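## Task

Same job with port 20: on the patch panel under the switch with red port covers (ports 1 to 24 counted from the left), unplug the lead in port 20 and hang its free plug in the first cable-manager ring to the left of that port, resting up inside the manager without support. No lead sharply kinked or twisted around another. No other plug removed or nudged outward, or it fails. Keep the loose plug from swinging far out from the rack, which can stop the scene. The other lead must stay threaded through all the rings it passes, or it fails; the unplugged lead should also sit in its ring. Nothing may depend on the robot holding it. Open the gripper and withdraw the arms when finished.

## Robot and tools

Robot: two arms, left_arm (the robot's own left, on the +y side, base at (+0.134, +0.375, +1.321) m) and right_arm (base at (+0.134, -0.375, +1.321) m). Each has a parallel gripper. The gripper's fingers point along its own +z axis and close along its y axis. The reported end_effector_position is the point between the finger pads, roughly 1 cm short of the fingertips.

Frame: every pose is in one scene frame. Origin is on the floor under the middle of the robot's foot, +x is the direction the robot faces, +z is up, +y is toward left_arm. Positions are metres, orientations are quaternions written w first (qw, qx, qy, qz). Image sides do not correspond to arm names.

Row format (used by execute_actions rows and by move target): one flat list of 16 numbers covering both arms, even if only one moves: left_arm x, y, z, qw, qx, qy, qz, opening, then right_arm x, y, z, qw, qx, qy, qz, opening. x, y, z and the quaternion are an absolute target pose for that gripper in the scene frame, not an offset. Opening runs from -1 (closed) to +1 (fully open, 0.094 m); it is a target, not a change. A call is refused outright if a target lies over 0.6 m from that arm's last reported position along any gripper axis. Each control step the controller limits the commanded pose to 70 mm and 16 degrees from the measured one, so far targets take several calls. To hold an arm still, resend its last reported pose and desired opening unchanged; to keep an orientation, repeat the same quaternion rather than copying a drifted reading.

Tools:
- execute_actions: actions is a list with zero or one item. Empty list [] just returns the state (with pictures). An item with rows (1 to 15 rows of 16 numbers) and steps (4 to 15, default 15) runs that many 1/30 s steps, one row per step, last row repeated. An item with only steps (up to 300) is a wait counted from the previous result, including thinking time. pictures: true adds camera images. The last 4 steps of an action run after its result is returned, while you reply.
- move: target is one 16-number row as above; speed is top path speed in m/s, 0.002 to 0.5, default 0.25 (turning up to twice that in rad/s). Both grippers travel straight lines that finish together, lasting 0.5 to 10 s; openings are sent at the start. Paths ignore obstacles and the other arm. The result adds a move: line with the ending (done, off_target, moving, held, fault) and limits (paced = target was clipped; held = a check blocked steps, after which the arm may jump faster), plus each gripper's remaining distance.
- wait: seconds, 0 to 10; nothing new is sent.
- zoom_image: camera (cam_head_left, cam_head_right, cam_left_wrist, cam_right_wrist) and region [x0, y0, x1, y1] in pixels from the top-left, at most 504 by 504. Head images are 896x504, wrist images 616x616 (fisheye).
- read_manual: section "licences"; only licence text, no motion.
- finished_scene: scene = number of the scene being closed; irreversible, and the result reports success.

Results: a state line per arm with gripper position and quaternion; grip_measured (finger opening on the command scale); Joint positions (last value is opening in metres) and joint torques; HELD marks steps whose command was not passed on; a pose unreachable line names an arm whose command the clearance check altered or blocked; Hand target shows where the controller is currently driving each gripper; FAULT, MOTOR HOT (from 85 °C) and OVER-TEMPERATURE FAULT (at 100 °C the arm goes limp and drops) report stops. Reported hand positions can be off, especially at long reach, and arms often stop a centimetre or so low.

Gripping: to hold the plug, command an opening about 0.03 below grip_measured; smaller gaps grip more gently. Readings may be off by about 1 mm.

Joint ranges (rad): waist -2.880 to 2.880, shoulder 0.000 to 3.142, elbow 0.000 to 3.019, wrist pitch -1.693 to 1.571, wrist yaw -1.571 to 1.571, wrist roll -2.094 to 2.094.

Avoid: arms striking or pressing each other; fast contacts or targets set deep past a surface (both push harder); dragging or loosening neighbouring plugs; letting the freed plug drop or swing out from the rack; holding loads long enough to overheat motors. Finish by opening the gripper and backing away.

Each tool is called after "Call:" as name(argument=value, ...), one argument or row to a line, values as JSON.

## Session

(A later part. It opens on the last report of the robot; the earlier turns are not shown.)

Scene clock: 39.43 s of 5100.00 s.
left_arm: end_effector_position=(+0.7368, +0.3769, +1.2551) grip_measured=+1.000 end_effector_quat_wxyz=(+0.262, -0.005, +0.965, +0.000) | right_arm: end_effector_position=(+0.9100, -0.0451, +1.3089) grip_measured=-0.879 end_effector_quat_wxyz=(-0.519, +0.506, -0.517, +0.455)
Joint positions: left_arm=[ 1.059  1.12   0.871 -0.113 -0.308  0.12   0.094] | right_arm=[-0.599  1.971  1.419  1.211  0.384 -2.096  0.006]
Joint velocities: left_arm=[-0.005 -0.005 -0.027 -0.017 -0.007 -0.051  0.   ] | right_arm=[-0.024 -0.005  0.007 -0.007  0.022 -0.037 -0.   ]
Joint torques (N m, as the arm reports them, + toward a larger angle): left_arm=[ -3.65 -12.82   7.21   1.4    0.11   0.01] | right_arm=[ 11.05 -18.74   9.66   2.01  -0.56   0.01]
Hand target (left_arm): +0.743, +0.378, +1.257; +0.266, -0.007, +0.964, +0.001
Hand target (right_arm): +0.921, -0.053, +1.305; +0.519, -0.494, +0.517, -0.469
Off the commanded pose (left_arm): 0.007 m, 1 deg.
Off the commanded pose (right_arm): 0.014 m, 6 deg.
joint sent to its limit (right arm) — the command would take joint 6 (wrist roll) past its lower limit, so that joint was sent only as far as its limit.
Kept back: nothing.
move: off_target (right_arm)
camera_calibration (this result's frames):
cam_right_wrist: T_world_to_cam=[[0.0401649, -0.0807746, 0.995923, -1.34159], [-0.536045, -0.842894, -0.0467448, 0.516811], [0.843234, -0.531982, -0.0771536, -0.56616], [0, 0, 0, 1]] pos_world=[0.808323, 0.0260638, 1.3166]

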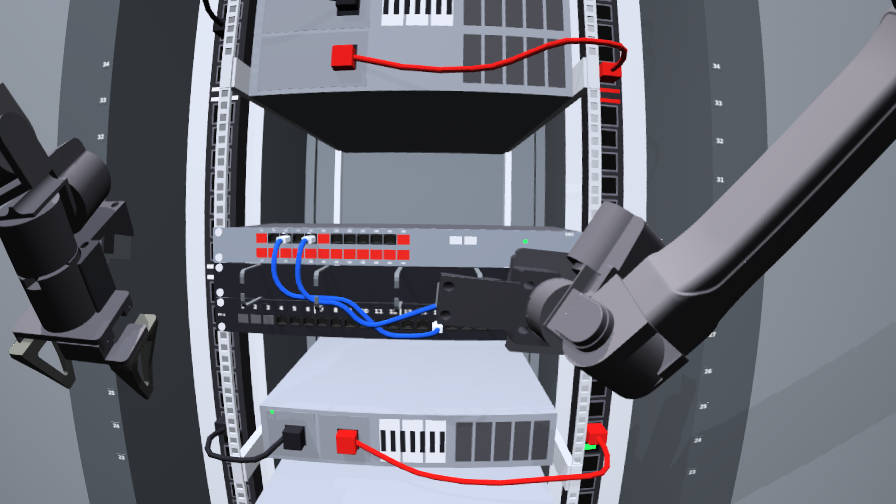

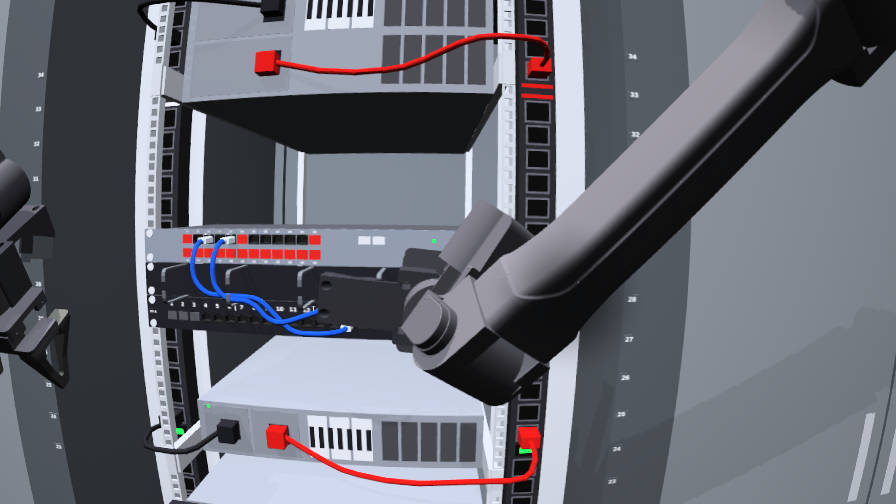

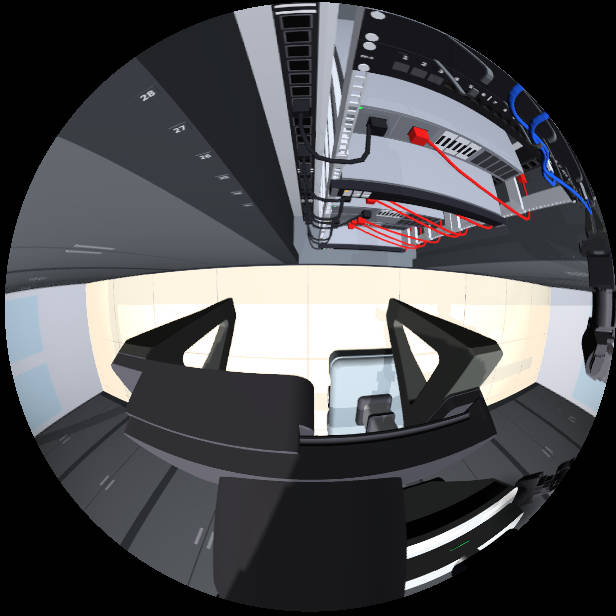

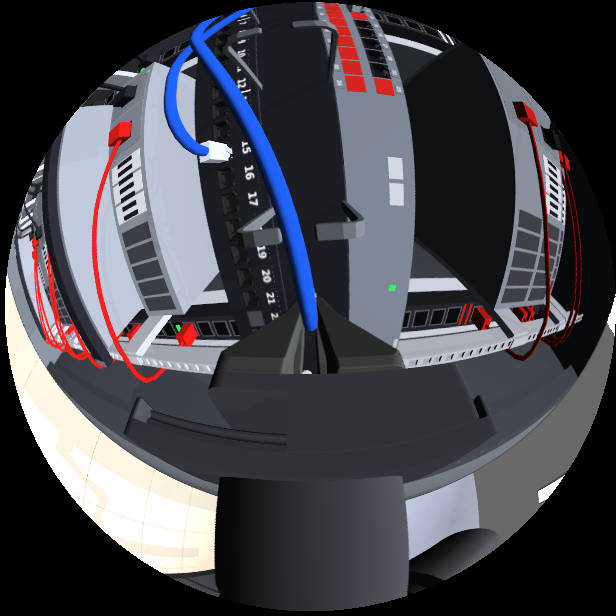

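Call:
move(
  target=[0.743,0.378,1.257,0.266,-0.007,0.964,0.001,1,0.932,-0.055,1.296,0.5,-0.5,0.5,-0.5,-0.92],
  speed=0.02,
)

Call:
zoom_image(
  camera="cam_right_wrist",
  region=[200,130,400,330],
)

Scene clock: 42.50 s of 5100.00 s.
left_arm: end_effector_position=(+0.7368, +0.3769, +1.2551) grip_measured=+1.000 end_effector_quat_wxyz=(+0.262, -0.005, +0.965, +0.000) | right_arm: end_effector_position=(+0.9158, -0.0442, +1.3048) grip_measured=-0.879 end_effector_quat_wxyz=(-0.522, +0.504, -0.514, +0.458)
Joint positions: left_arm=[ 1.059  1.12   0.871 -0.113 -0.308  0.12   0.094] | right_arm=[-0.607  1.989  1.443  1.212  0.372 -2.096  0.006]
Joint velocities: left_arm=[ 0.005 -0.015 -0.002 -0.007  0.007  0.037  0.   ] | right_arm=[-0.005 -0.005  0.002  0.002 -0.037 -0.022 -0.   ]
Joint torques (N m, as the arm reports them, + toward a larger angle): left_arm=[ -3.61 -12.79   7.22   1.38   0.12   0.01] | right_arm=[ 10.57 -18.77  10.45   1.67  -0.58   0.01]
Hand target (left_arm): +0.743, +0.378, +1.257; +0.266, -0.007, +0.964, +0.001
Hand target (right_arm): +0.931, -0.056, +1.296; +0.516, -0.494, +0.515, -0.473
Off the commanded pose (left_arm): 0.007 m, 1 deg.
Off the commanded pose (right_arm): 0.021 m, 6 deg.
joint sent to its limit (right arm) — the command would take joint 6 (wrist roll) past its lower limit, so that joint was sent only as far as its limit.
Kept back: nothing.
move: off_target (right_arm)
camera_calibration (this result's frames):
cam_right_wrist: T_world_to_cam=[[0.0296742, -0.0796681, 0.99638, -1.32866], [-0.535206, -0.843152, -0.0514768, 0.525925], [0.8442, -0.531741, -0.0676586, -0.584124], [0, 0, 0, 1]] pos_world=[0.814023, 0.0269799, 1.3114]

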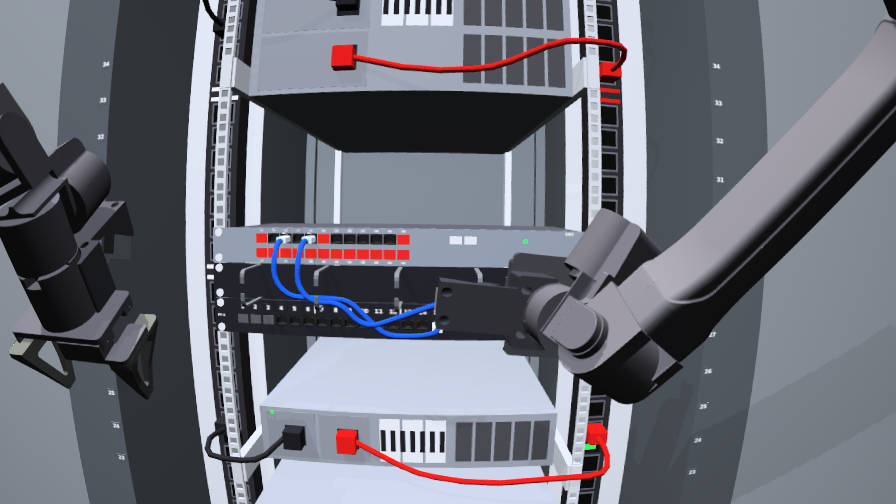

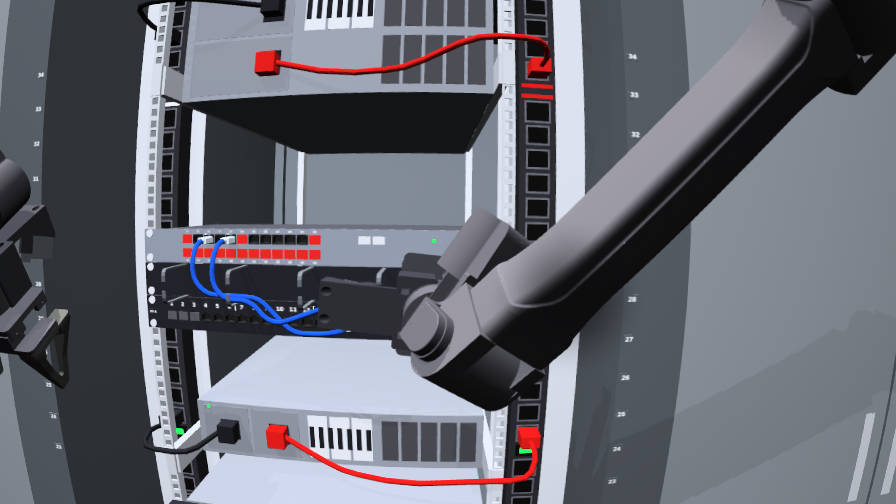

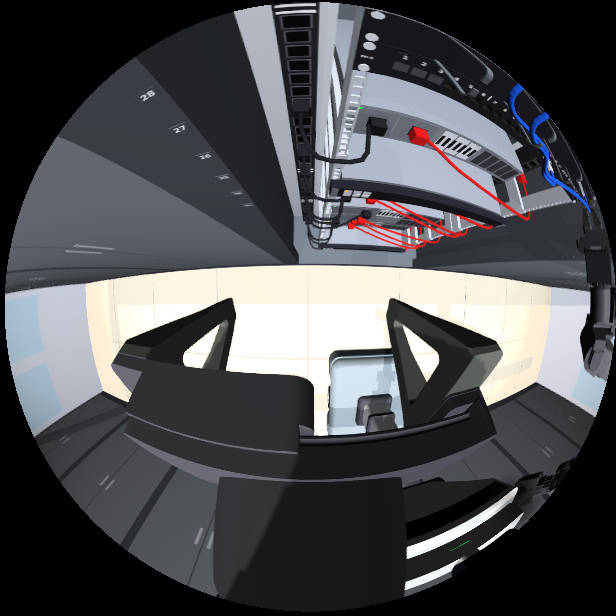

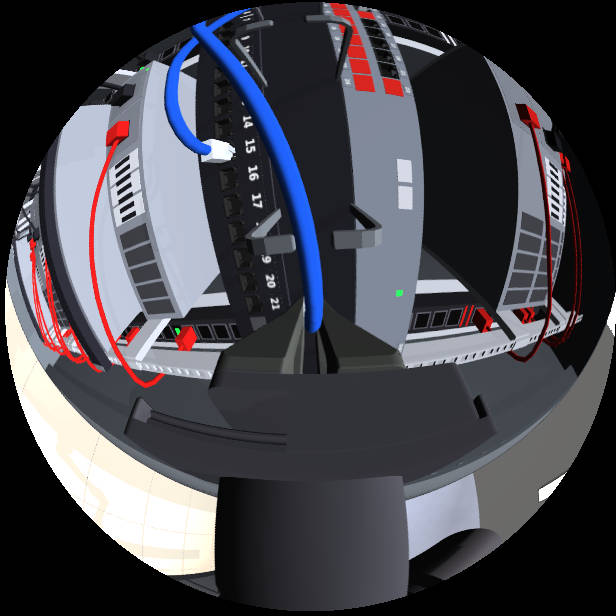

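Region (200, 130, 400, 330) of cam_right_wrist's 616x616 image, scaled by 2.520, with more detail than that image has.

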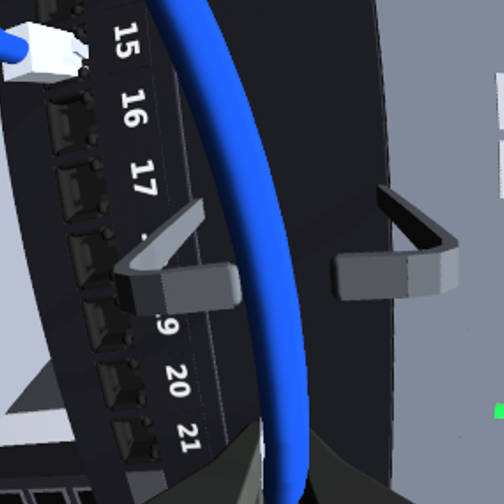

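Call:
move(
  target=[0.743,0.378,1.257,0.266,-0.007,0.964,0.001,1,0.945,-0.058,1.312,0.455,-0.455,0.542,-0.542,-0.92],
  speed=0.02,
)

Call:
zoom_image(
  camera="cam_right_wrist",
  region=[200,130,400,330],
)

Scene clock: 49.03 s of 5100.00 s.
left_arm: end_effector_position=(+0.7368, +0.3769, +1.2551) grip_measured=+1.000 end_effector_quat_wxyz=(+0.262, -0.005, +0.965, +0.000) | right_arm: end_effector_position=(+0.9166, -0.0454, +1.3023) grip_measured=-0.879 end_effector_quat_wxyz=(-0.483, +0.475, -0.566, +0.470)
Joint positions: left_arm=[ 1.059  1.12   0.871 -0.113 -0.308  0.12   0.094] | right_arm=[-0.577  2.02   1.493  1.234  0.531 -2.096  0.006]
Joint velocities: left_arm=[-0.005 -0.005 -0.017 -0.022  0.007 -0.037  0.   ] | right_arm=[-0.015 -0.005 -0.002 -0.002 -0.037 -0.037 -0.   ]
Joint torques (N m, as the arm reports them, + toward a larger angle): left_arm=[ -3.66 -12.75   7.22   1.42   0.11   0.02] | right_arm=[ 11.84 -20.4   13.43   1.3   -0.5    0.04]
Hand target (left_arm): +0.743, +0.378, +1.257; +0.266, -0.007, +0.964, +0.001
Hand target (right_arm): +0.942, -0.059, +1.312; +0.485, -0.450, +0.569, -0.489
Off the commanded pose (left_arm): 0.007 m, 1 deg.
Off the commanded pose (right_arm): 0.033 m, 10 deg.
joint sent to its limit (right arm) — the command would take joint 6 (wrist roll) past its lower limit, so that joint was sent only as far as its limit.
Kept back: nothing.
move: off_target (right_arm)
camera_calibration (this result's frames):
cam_right_wrist: T_world_to_cam=[[0.0722157, -0.11294, 0.990974, -1.3597], [-0.642165, -0.765499, -0.0404458, 0.612342], [0.763157, -0.633448, -0.127807, -0.437604], [0, 0, 0, 1]] pos_world=[0.825377, 0.0379833, 1.31626]

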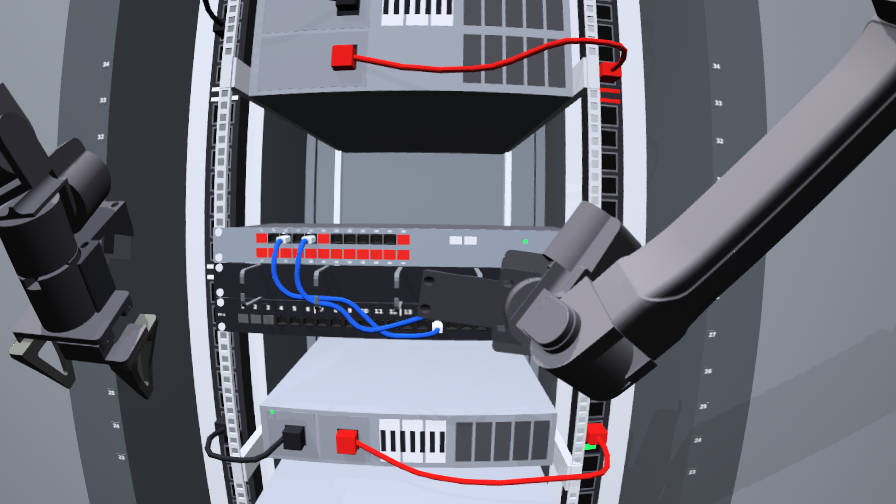

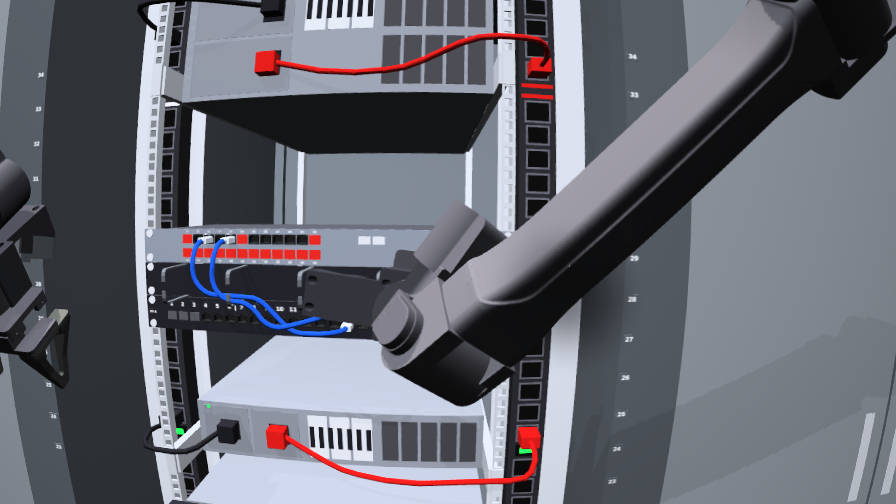

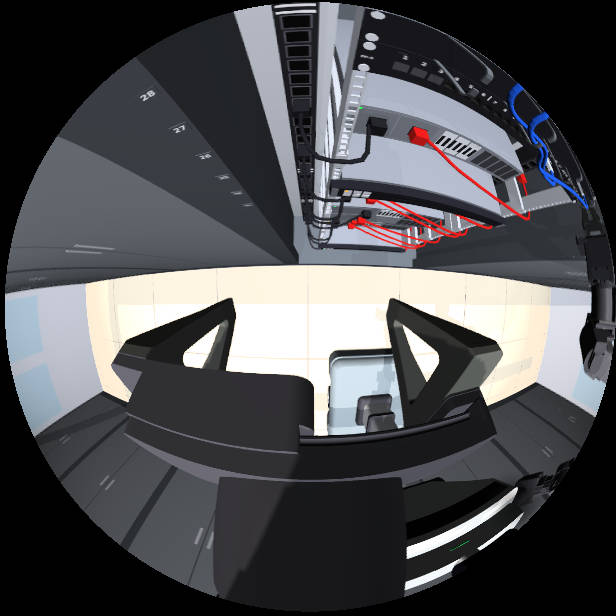

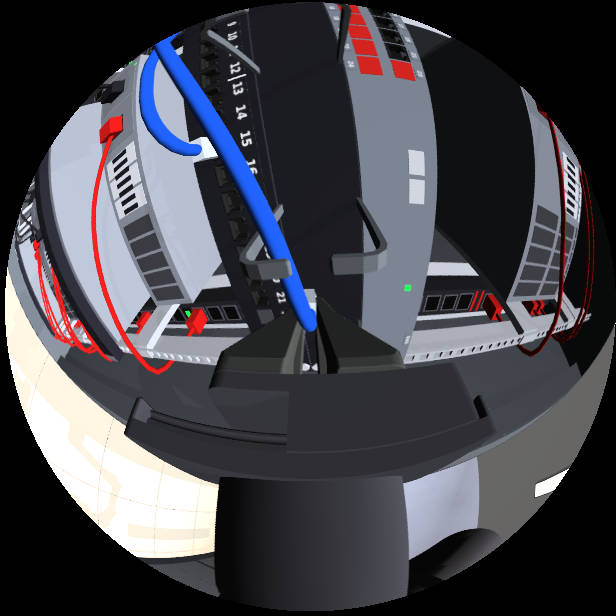

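Region (200, 130, 400, 330) of cam_right_wrist's 616x616 image, scaled by 2.520, with more detail than that image has.

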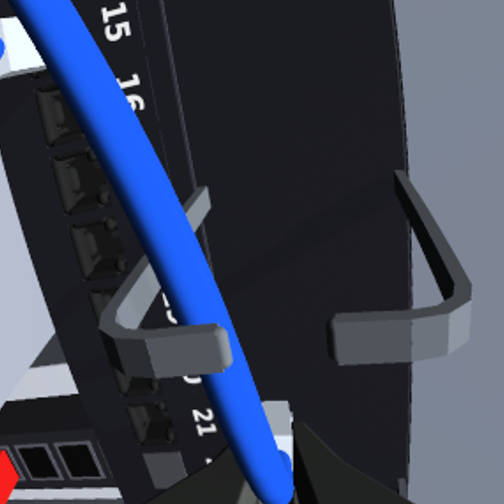

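Dropped behind the lip. Relax pressure, release.

Call:
execute_actions(
  actions=[
    {"rows":[[0.743,0.378,1.257,0.266,-0.007,0.964,0.001,1,0.925,-0.052,1.308,0.483,-0.46,0.566,-0.485,-0.92]],"steps":12},
  ],
)

Call:
execute_actions(
  actions=[
    {"rows":[[0.743,0.378,1.257,0.266,-0.007,0.964,0.001,1,0.925,-0.052,1.308,0.483,-0.46,0.566,-0.485,-0.5]],"steps":15},
  ],
)

Call:
move(
  target=[0.743,0.378,1.257,0.266,-0.007,0.964,0.001,1,0.885,-0.05,1.31,0.5,-0.48,0.53,-0.48,-0.5],
  speed=0.02,
)

Scene clock: 49.47 s of 5100.00 s.
left_arm: end_effector_position=(+0.7368, +0.3769, +1.2551) grip_measured=+1.000 end_effector_quat_wxyz=(+0.262, -0.005, +0.965, +0.000) | right_arm: end_effector_position=(+0.9163, -0.0453, +1.3025) grip_measured=-0.879 end_effector_quat_wxyz=(-0.483, +0.474, -0.567, +0.470)
Joint positions: left_arm=[ 1.059  1.12   0.871 -0.113 -0.308  0.12   0.094] | right_arm=[-0.577  2.02   1.493  1.235  0.533 -2.096  0.006]
Joint velocities: left_arm=[-0.005 -0.015 -0.012 -0.007 -0.139  0.007  0.   ] | right_arm=[ 0.015 -0.015 -0.007 -0.012 -0.066 -0.007 -0.001]
Joint torques (N m, as the arm reports them, + toward a larger angle): left_arm=[ -3.65 -12.78   7.21   1.38   0.11   0.02] | right_arm=[ 12.61 -20.63   8.58   1.94  -0.43   0.  ]
joint sent to its limit (right arm) — the command would take joint 6 (wrist roll) past its lower limit, so that joint was sent only as far as its limit.
Steps of this call (steps 1 to 5: nothing new was sent; steps 6 to 13: the first 8 steps of this action). Readings (end_effector_position):
6: left_arm (+0.7368, +0.3769, +1.2551) | right_arm (+0.9164, -0.0454, +1.3028)
7: left_arm (+0.7368, +0.3769, +1.2551) | right_arm (+0.9163, -0.0453, +1.3025)
9: left_arm (+0.7368, +0.3769, +1.2551) | right_arm (+0.9163, -0.0453, +1.3025)
13: the state above

Scene clock: 49.97 s of 5100.00 s.
left_arm: end_effector_position=(+0.7368, +0.3769, +1.2551) grip_measured=+1.000 end_effector_quat_wxyz=(+0.262, -0.005, +0.965, +0.000) | right_arm: end_effector_position=(+0.9164, -0.0454, +1.3027) grip_measured=-0.502 end_effector_quat_wxyz=(-0.483, +0.474, -0.567, +0.470)
Joint positions: left_arm=[ 1.059  1.12   0.871 -0.113 -0.308  0.12   0.094] | right_arm=[-0.577  2.02   1.493  1.236  0.533 -2.096  0.023]
Joint velocities: left_arm=[-0.024 -0.005  0.007 -0.007 -0.037 -0.022  0.   ] | right_arm=[-0.015 -0.005  0.002 -0.017  0.022 -0.007 -0.001]
Joint torques (N m, as the arm reports them, + toward a larger angle): left_arm=[ -3.58 -12.78   7.2    1.41   0.12   0.01] | right_arm=[ 12.64 -21.09   8.65   1.9   -0.38   0.02]
Off your previous action's commanded pose (left_arm): 0.007 m, 1 deg at its last step (step 4 of this call).
Off your previous action's commanded pose (right_arm): 0.012 m, 2 deg at its last step (step 4 of this call).
joint sent to its limit (right arm) — the command would take joint 6 (wrist roll) past its lower limit, so that joint was sent only as far as its limit.
Steps of this call (steps 1 to 4: the last 4 steps of your previous action; steps 5 to 15: the first 11 steps of this action). Readings (end_effector_position):
5: left_arm (+0.7368, +0.3769, +1.2551) | right_arm (+0.9163, -0.0454, +1.3025)
6: left_arm (+0.7368, +0.3769, +1.2551) | right_arm (+0.9163, -0.0454, +1.3025)
8: left_arm (+0.7368, +0.3769, +1.2551) | right_arm (+0.9164, -0.0454, +1.3027)
12: left_arm (+0.7368, +0.3769, +1.2551) | right_arm (+0.9164, -0.0454, +1.3027)
15: the state above

Scene clock: 52.53 s of 5100.00 s.
left_arm: end_effector_position=(+0.7368, +0.3769, +1.2551) grip_measured=+1.000 end_effector_quat_wxyz=(+0.262, -0.005, +0.965, +0.000) | right_arm: end_effector_position=(+0.8858, -0.0460, +1.3004) grip_measured=-0.502 end_effector_quat_wxyz=(-0.506, +0.487, -0.542, +0.461)
Joint positions: left_arm=[ 1.059  1.12   0.871 -0.113 -0.308  0.12   0.094] | right_arm=[-0.577  1.989  1.376  1.303  0.462 -2.096  0.023]
Joint velocities: left_arm=[-0.015 -0.005  0.007  0.012 -0.007  0.051  0.   ] | right_arm=[-0.005 -0.024  0.022 -0.007  0.007  0.051  0.001]
Joint torques (N m, as the arm reports them, + toward a larger angle): left_arm=[ -3.65 -12.71   7.2    1.41   0.12   0.02] | right_arm=[ 13.61 -22.01   4.78   2.24  -0.61   0.03]
Hand target (left_arm): +0.743, +0.378, +1.257; +0.266, -0.007, +0.964, +0.001
Hand target (right_arm): +0.885, -0.050, +1.311; +0.511, -0.479, +0.540, -0.466
Off your previous action's commanded pose (left_arm): 0.007 m, 1 deg at its last step (step 4 of this call).
Off your previous action's commanded pose (right_arm): 0.012 m, 2 deg at its last step (step 4 of this call).
Off the commanded pose (left_arm): 0.007 m, 1 deg.
Off the commanded pose (right_arm): 0.010 m, 3 deg.
joint sent to its limit (right arm) — the command would take joint 6 (wrist roll) past its lower limit, so that joint was sent only as far as its limit.
Kept back: nothing.
move: off_target (right_arm)
camera_calibration (this result's frames):
cam_right_wrist: T_world_to_cam=[[0.0511676, -0.105088, 0.993146, -1.3395], [-0.588819, -0.806392, -0.0549906, 0.561817], [0.806644, -0.581969, -0.103139, -0.482926], [0, 0, 0, 1]] pos_world=[0.788897, 0.0312325, 1.3114]

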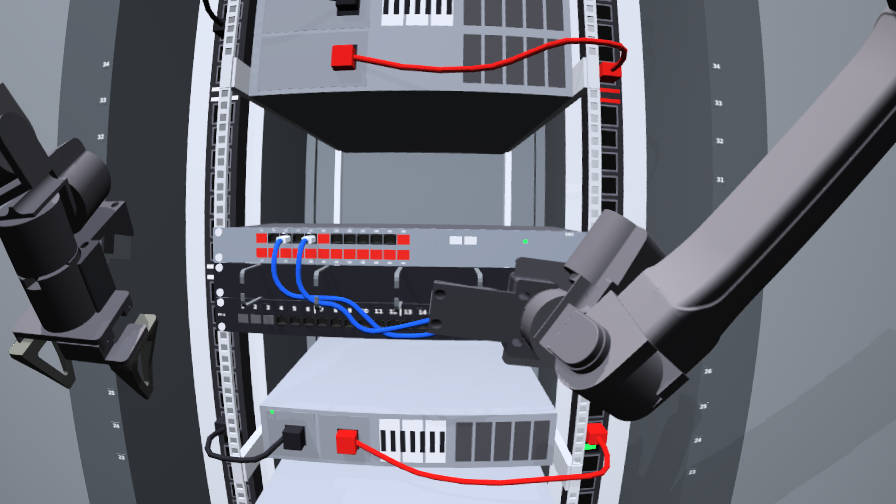

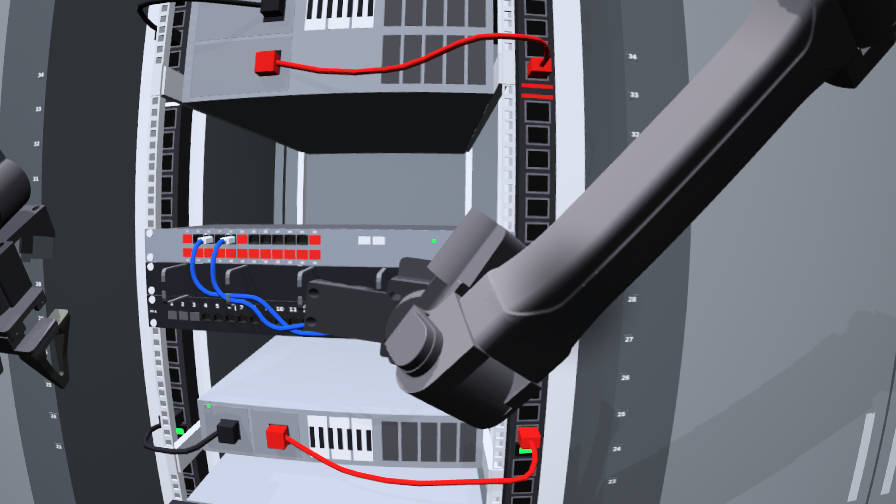

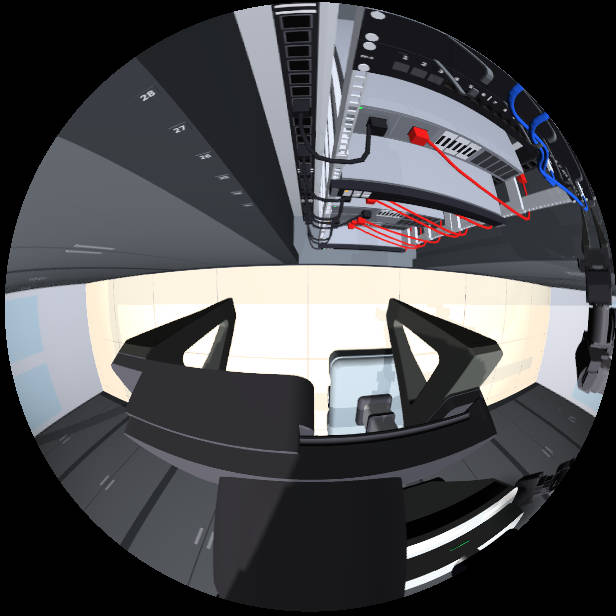

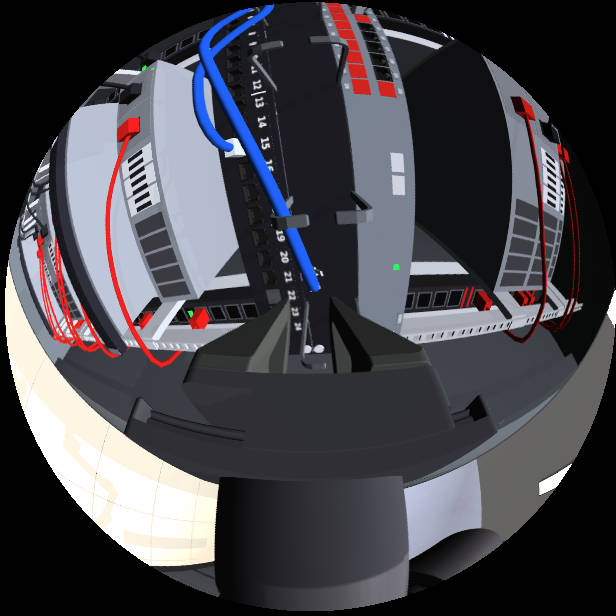

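Call:
move(
  target=[0.743,0.378,1.257,0.266,-0.007,0.964,0.001,1,0.83,-0.055,1.315,0.5,-0.48,0.53,-0.48,-0.5],
  speed=0.06,
)

Call:
move(
  target=[0.743,0.378,1.257,0.266,-0.007,0.964,0.001,1,0.75,-0.16,1.30,0.62,-0.62,0.34,-0.34,-0.5],
  speed=0.15,
)

Call:
zoom_image(
  camera="cam_head_left",
  region=[250,210,600,360],
)

Scene clock: 54.03 s of 5100.00 s.
left_arm: end_effector_position=(+0.7368, +0.3769, +1.2551) grip_measured=+1.000 end_effector_quat_wxyz=(+0.262, -0.005, +0.965, +0.000) | right_arm: end_effector_position=(+0.8324, -0.0535, +1.3046) grip_measured=-0.502 end_effector_quat_wxyz=(-0.512, +0.487, -0.544, +0.453)
Joint positions: left_arm=[ 1.059  1.12   0.871 -0.113 -0.308  0.12   0.094] | right_arm=[-0.546  1.944  1.208  1.423  0.475 -2.096  0.023]
Joint velocities: left_arm=[ 0.005 -0.015 -0.007  0.007 -0.066  0.007  0.   ] | right_arm=[-0.015  0.005 -0.012  0.012  0.037 -0.037 -0.001]
Joint torques (N m, as the arm reports them, + toward a larger angle): left_arm=[ -3.66 -12.75   7.2    1.41   0.12   0.01] | right_arm=[ 13.19 -19.8    4.05   2.03  -0.24   0.03]
Hand target (left_arm): +0.743, +0.378, +1.257; +0.266, -0.007, +0.964, +0.001
Hand target (right_arm): +0.830, -0.055, +1.316; +0.517, -0.478, +0.544, -0.456
Off the commanded pose (left_arm): 0.007 m, 1 deg.
Off the commanded pose (right_arm): 0.011 m, 4 deg.
joint sent to its limit (right arm) — the command would take joint 6 (wrist roll) past its lower limit, so that joint was sent only as far as its limit.
Kept back: nothing.
move: off_target (right_arm)
camera_calibration (this result's frames):
cam_right_wrist: T_world_to_cam=[[0.0553866, -0.121186, 0.991083, -1.34345], [-0.578249, -0.813096, -0.0671073, 0.5312], [0.813978, -0.569376, -0.115111, -0.433617], [0, 0, 0, 1]] pos_world=[0.73453, 0.0222178, 1.3172]

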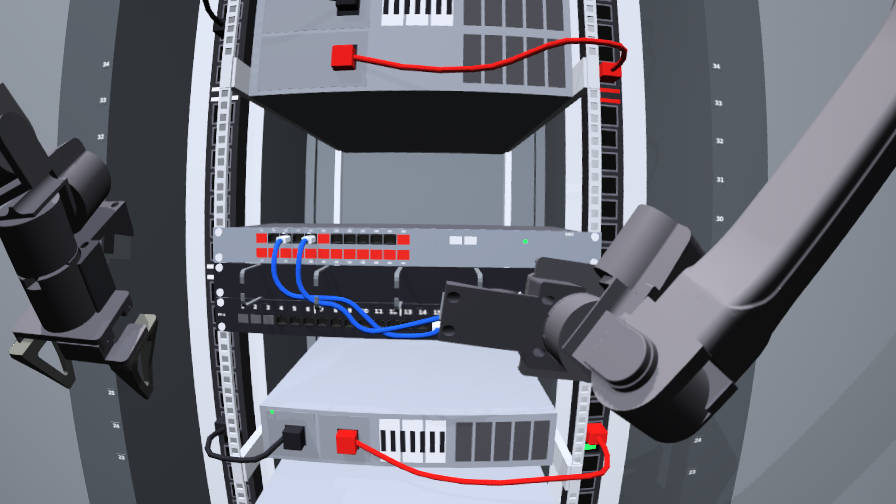

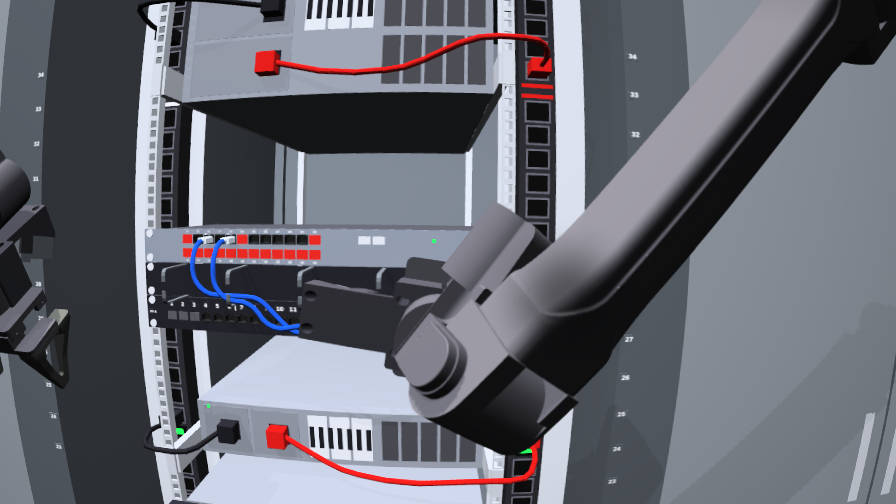

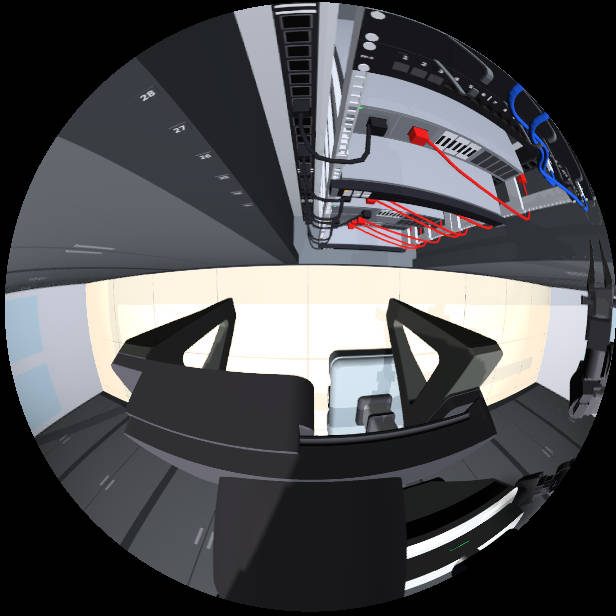

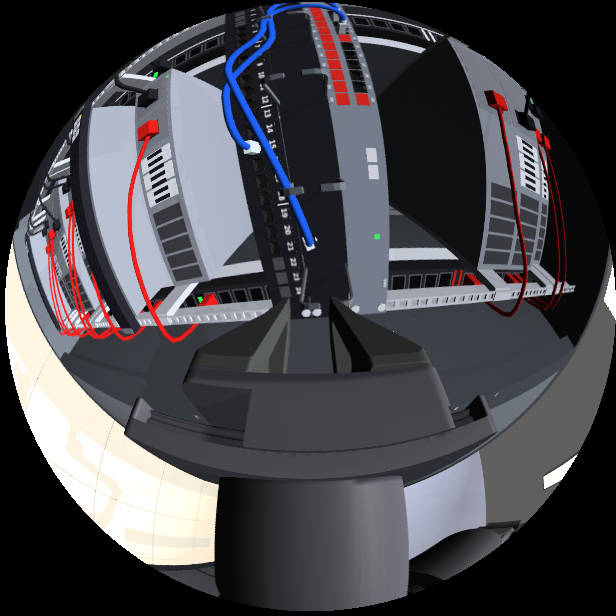

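Scene clock: 56.33 s of 5100.00 s.
left_arm: end_effector_position=(+0.7368, +0.3769, +1.2551) grip_measured=+1.000 end_effector_quat_wxyz=(+0.262, -0.005, +0.965, +0.000) | right_arm: end_effector_position=(+0.7508, -0.1578, +1.3049) grip_measured=-0.502 end_effector_quat_wxyz=(-0.624, +0.613, -0.339, +0.346)
Joint positions: left_arm=[ 1.059  1.12   0.871 -0.113 -0.308  0.12   0.094] | right_arm=[-0.841  1.611  0.748  1.313 -0.292 -2.041  0.023]
Joint velocities: left_arm=[-0.005 -0.005 -0.012 -0.012  0.007 -0.037  0.   ] | right_arm=[ 0.005  0.005  0.002 -0.022 -0.051 -0.051 -0.001]
Joint torques (N m, as the arm reports them, + toward a larger angle): left_arm=[ -3.53 -12.75   7.18   1.43   0.12   0.01] | right_arm=[  6.01 -16.22   2.51   0.84  -0.49   0.18]
Hand target (left_arm): +0.743, +0.378, +1.257; +0.266, -0.007, +0.964, +0.001
Hand target (right_arm): +0.749, -0.161, +1.302; +0.621, -0.617, +0.343, -0.339
Off the commanded pose (left_arm): 0.007 m, 1 deg.
Off the commanded pose (right_arm): 0.005 m, 1 deg.
Kept back: nothing.
move: done
camera_calibration (this result's frames):
cam_right_wrist: T_world_to_cam=[[-0.0220115, -0.0183205, 0.99959, -1.2886], [-0.0572044, -0.998171, -0.0195541, -0.0832174], [0.99812, -0.0576114, 0.0209232, -0.661587], [0, 0, 0, 1]] pos_world=[0.627219, -0.144788, 1.30029]

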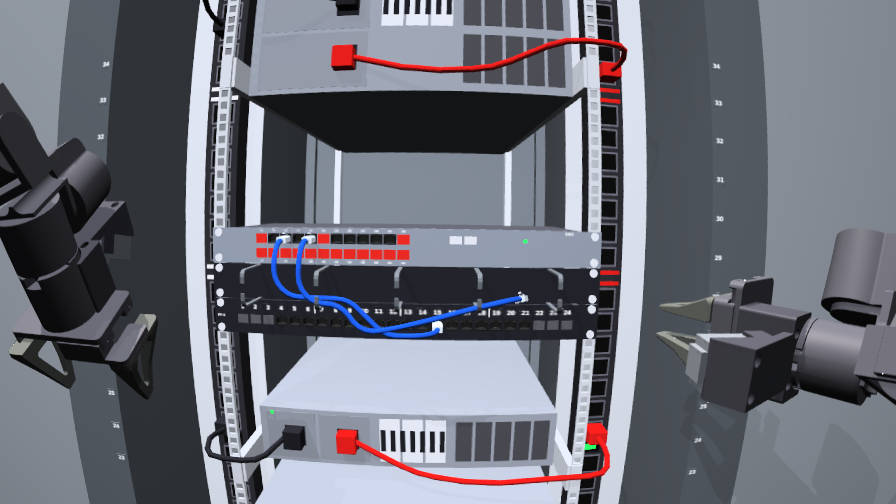

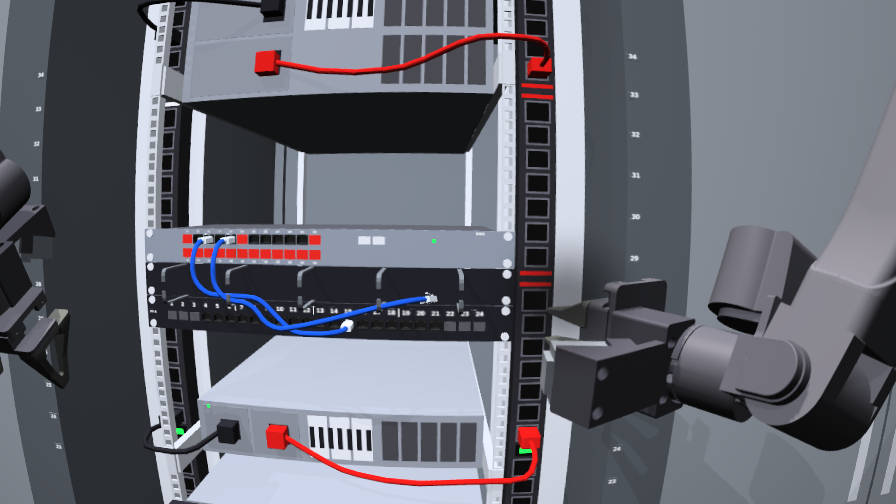

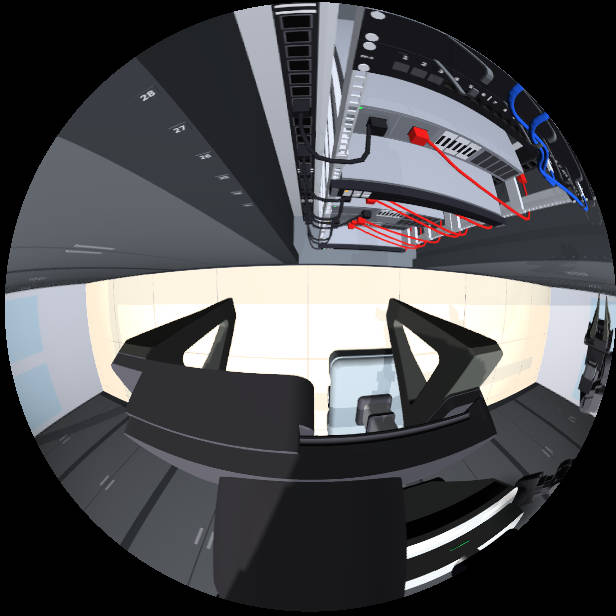

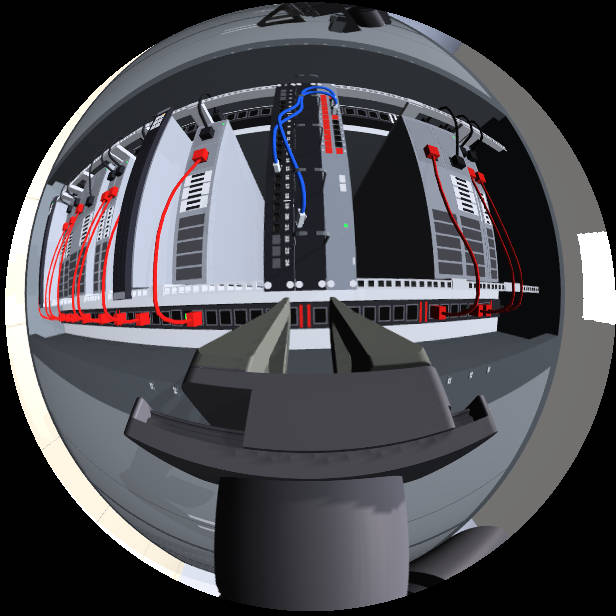

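Region (250, 210, 600, 360) of cam_head_left's 896x504 image, scaled by 1.440, with more detail than that image has; it fills the top 216 rows of this view, and the rest is white.

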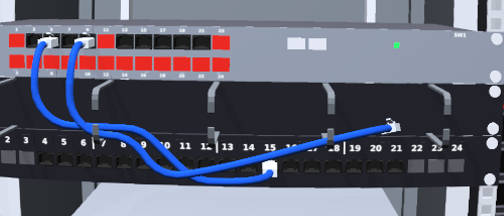

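Call:
finished_scene(
  scene=2,
)

The scene is finished: the task was done.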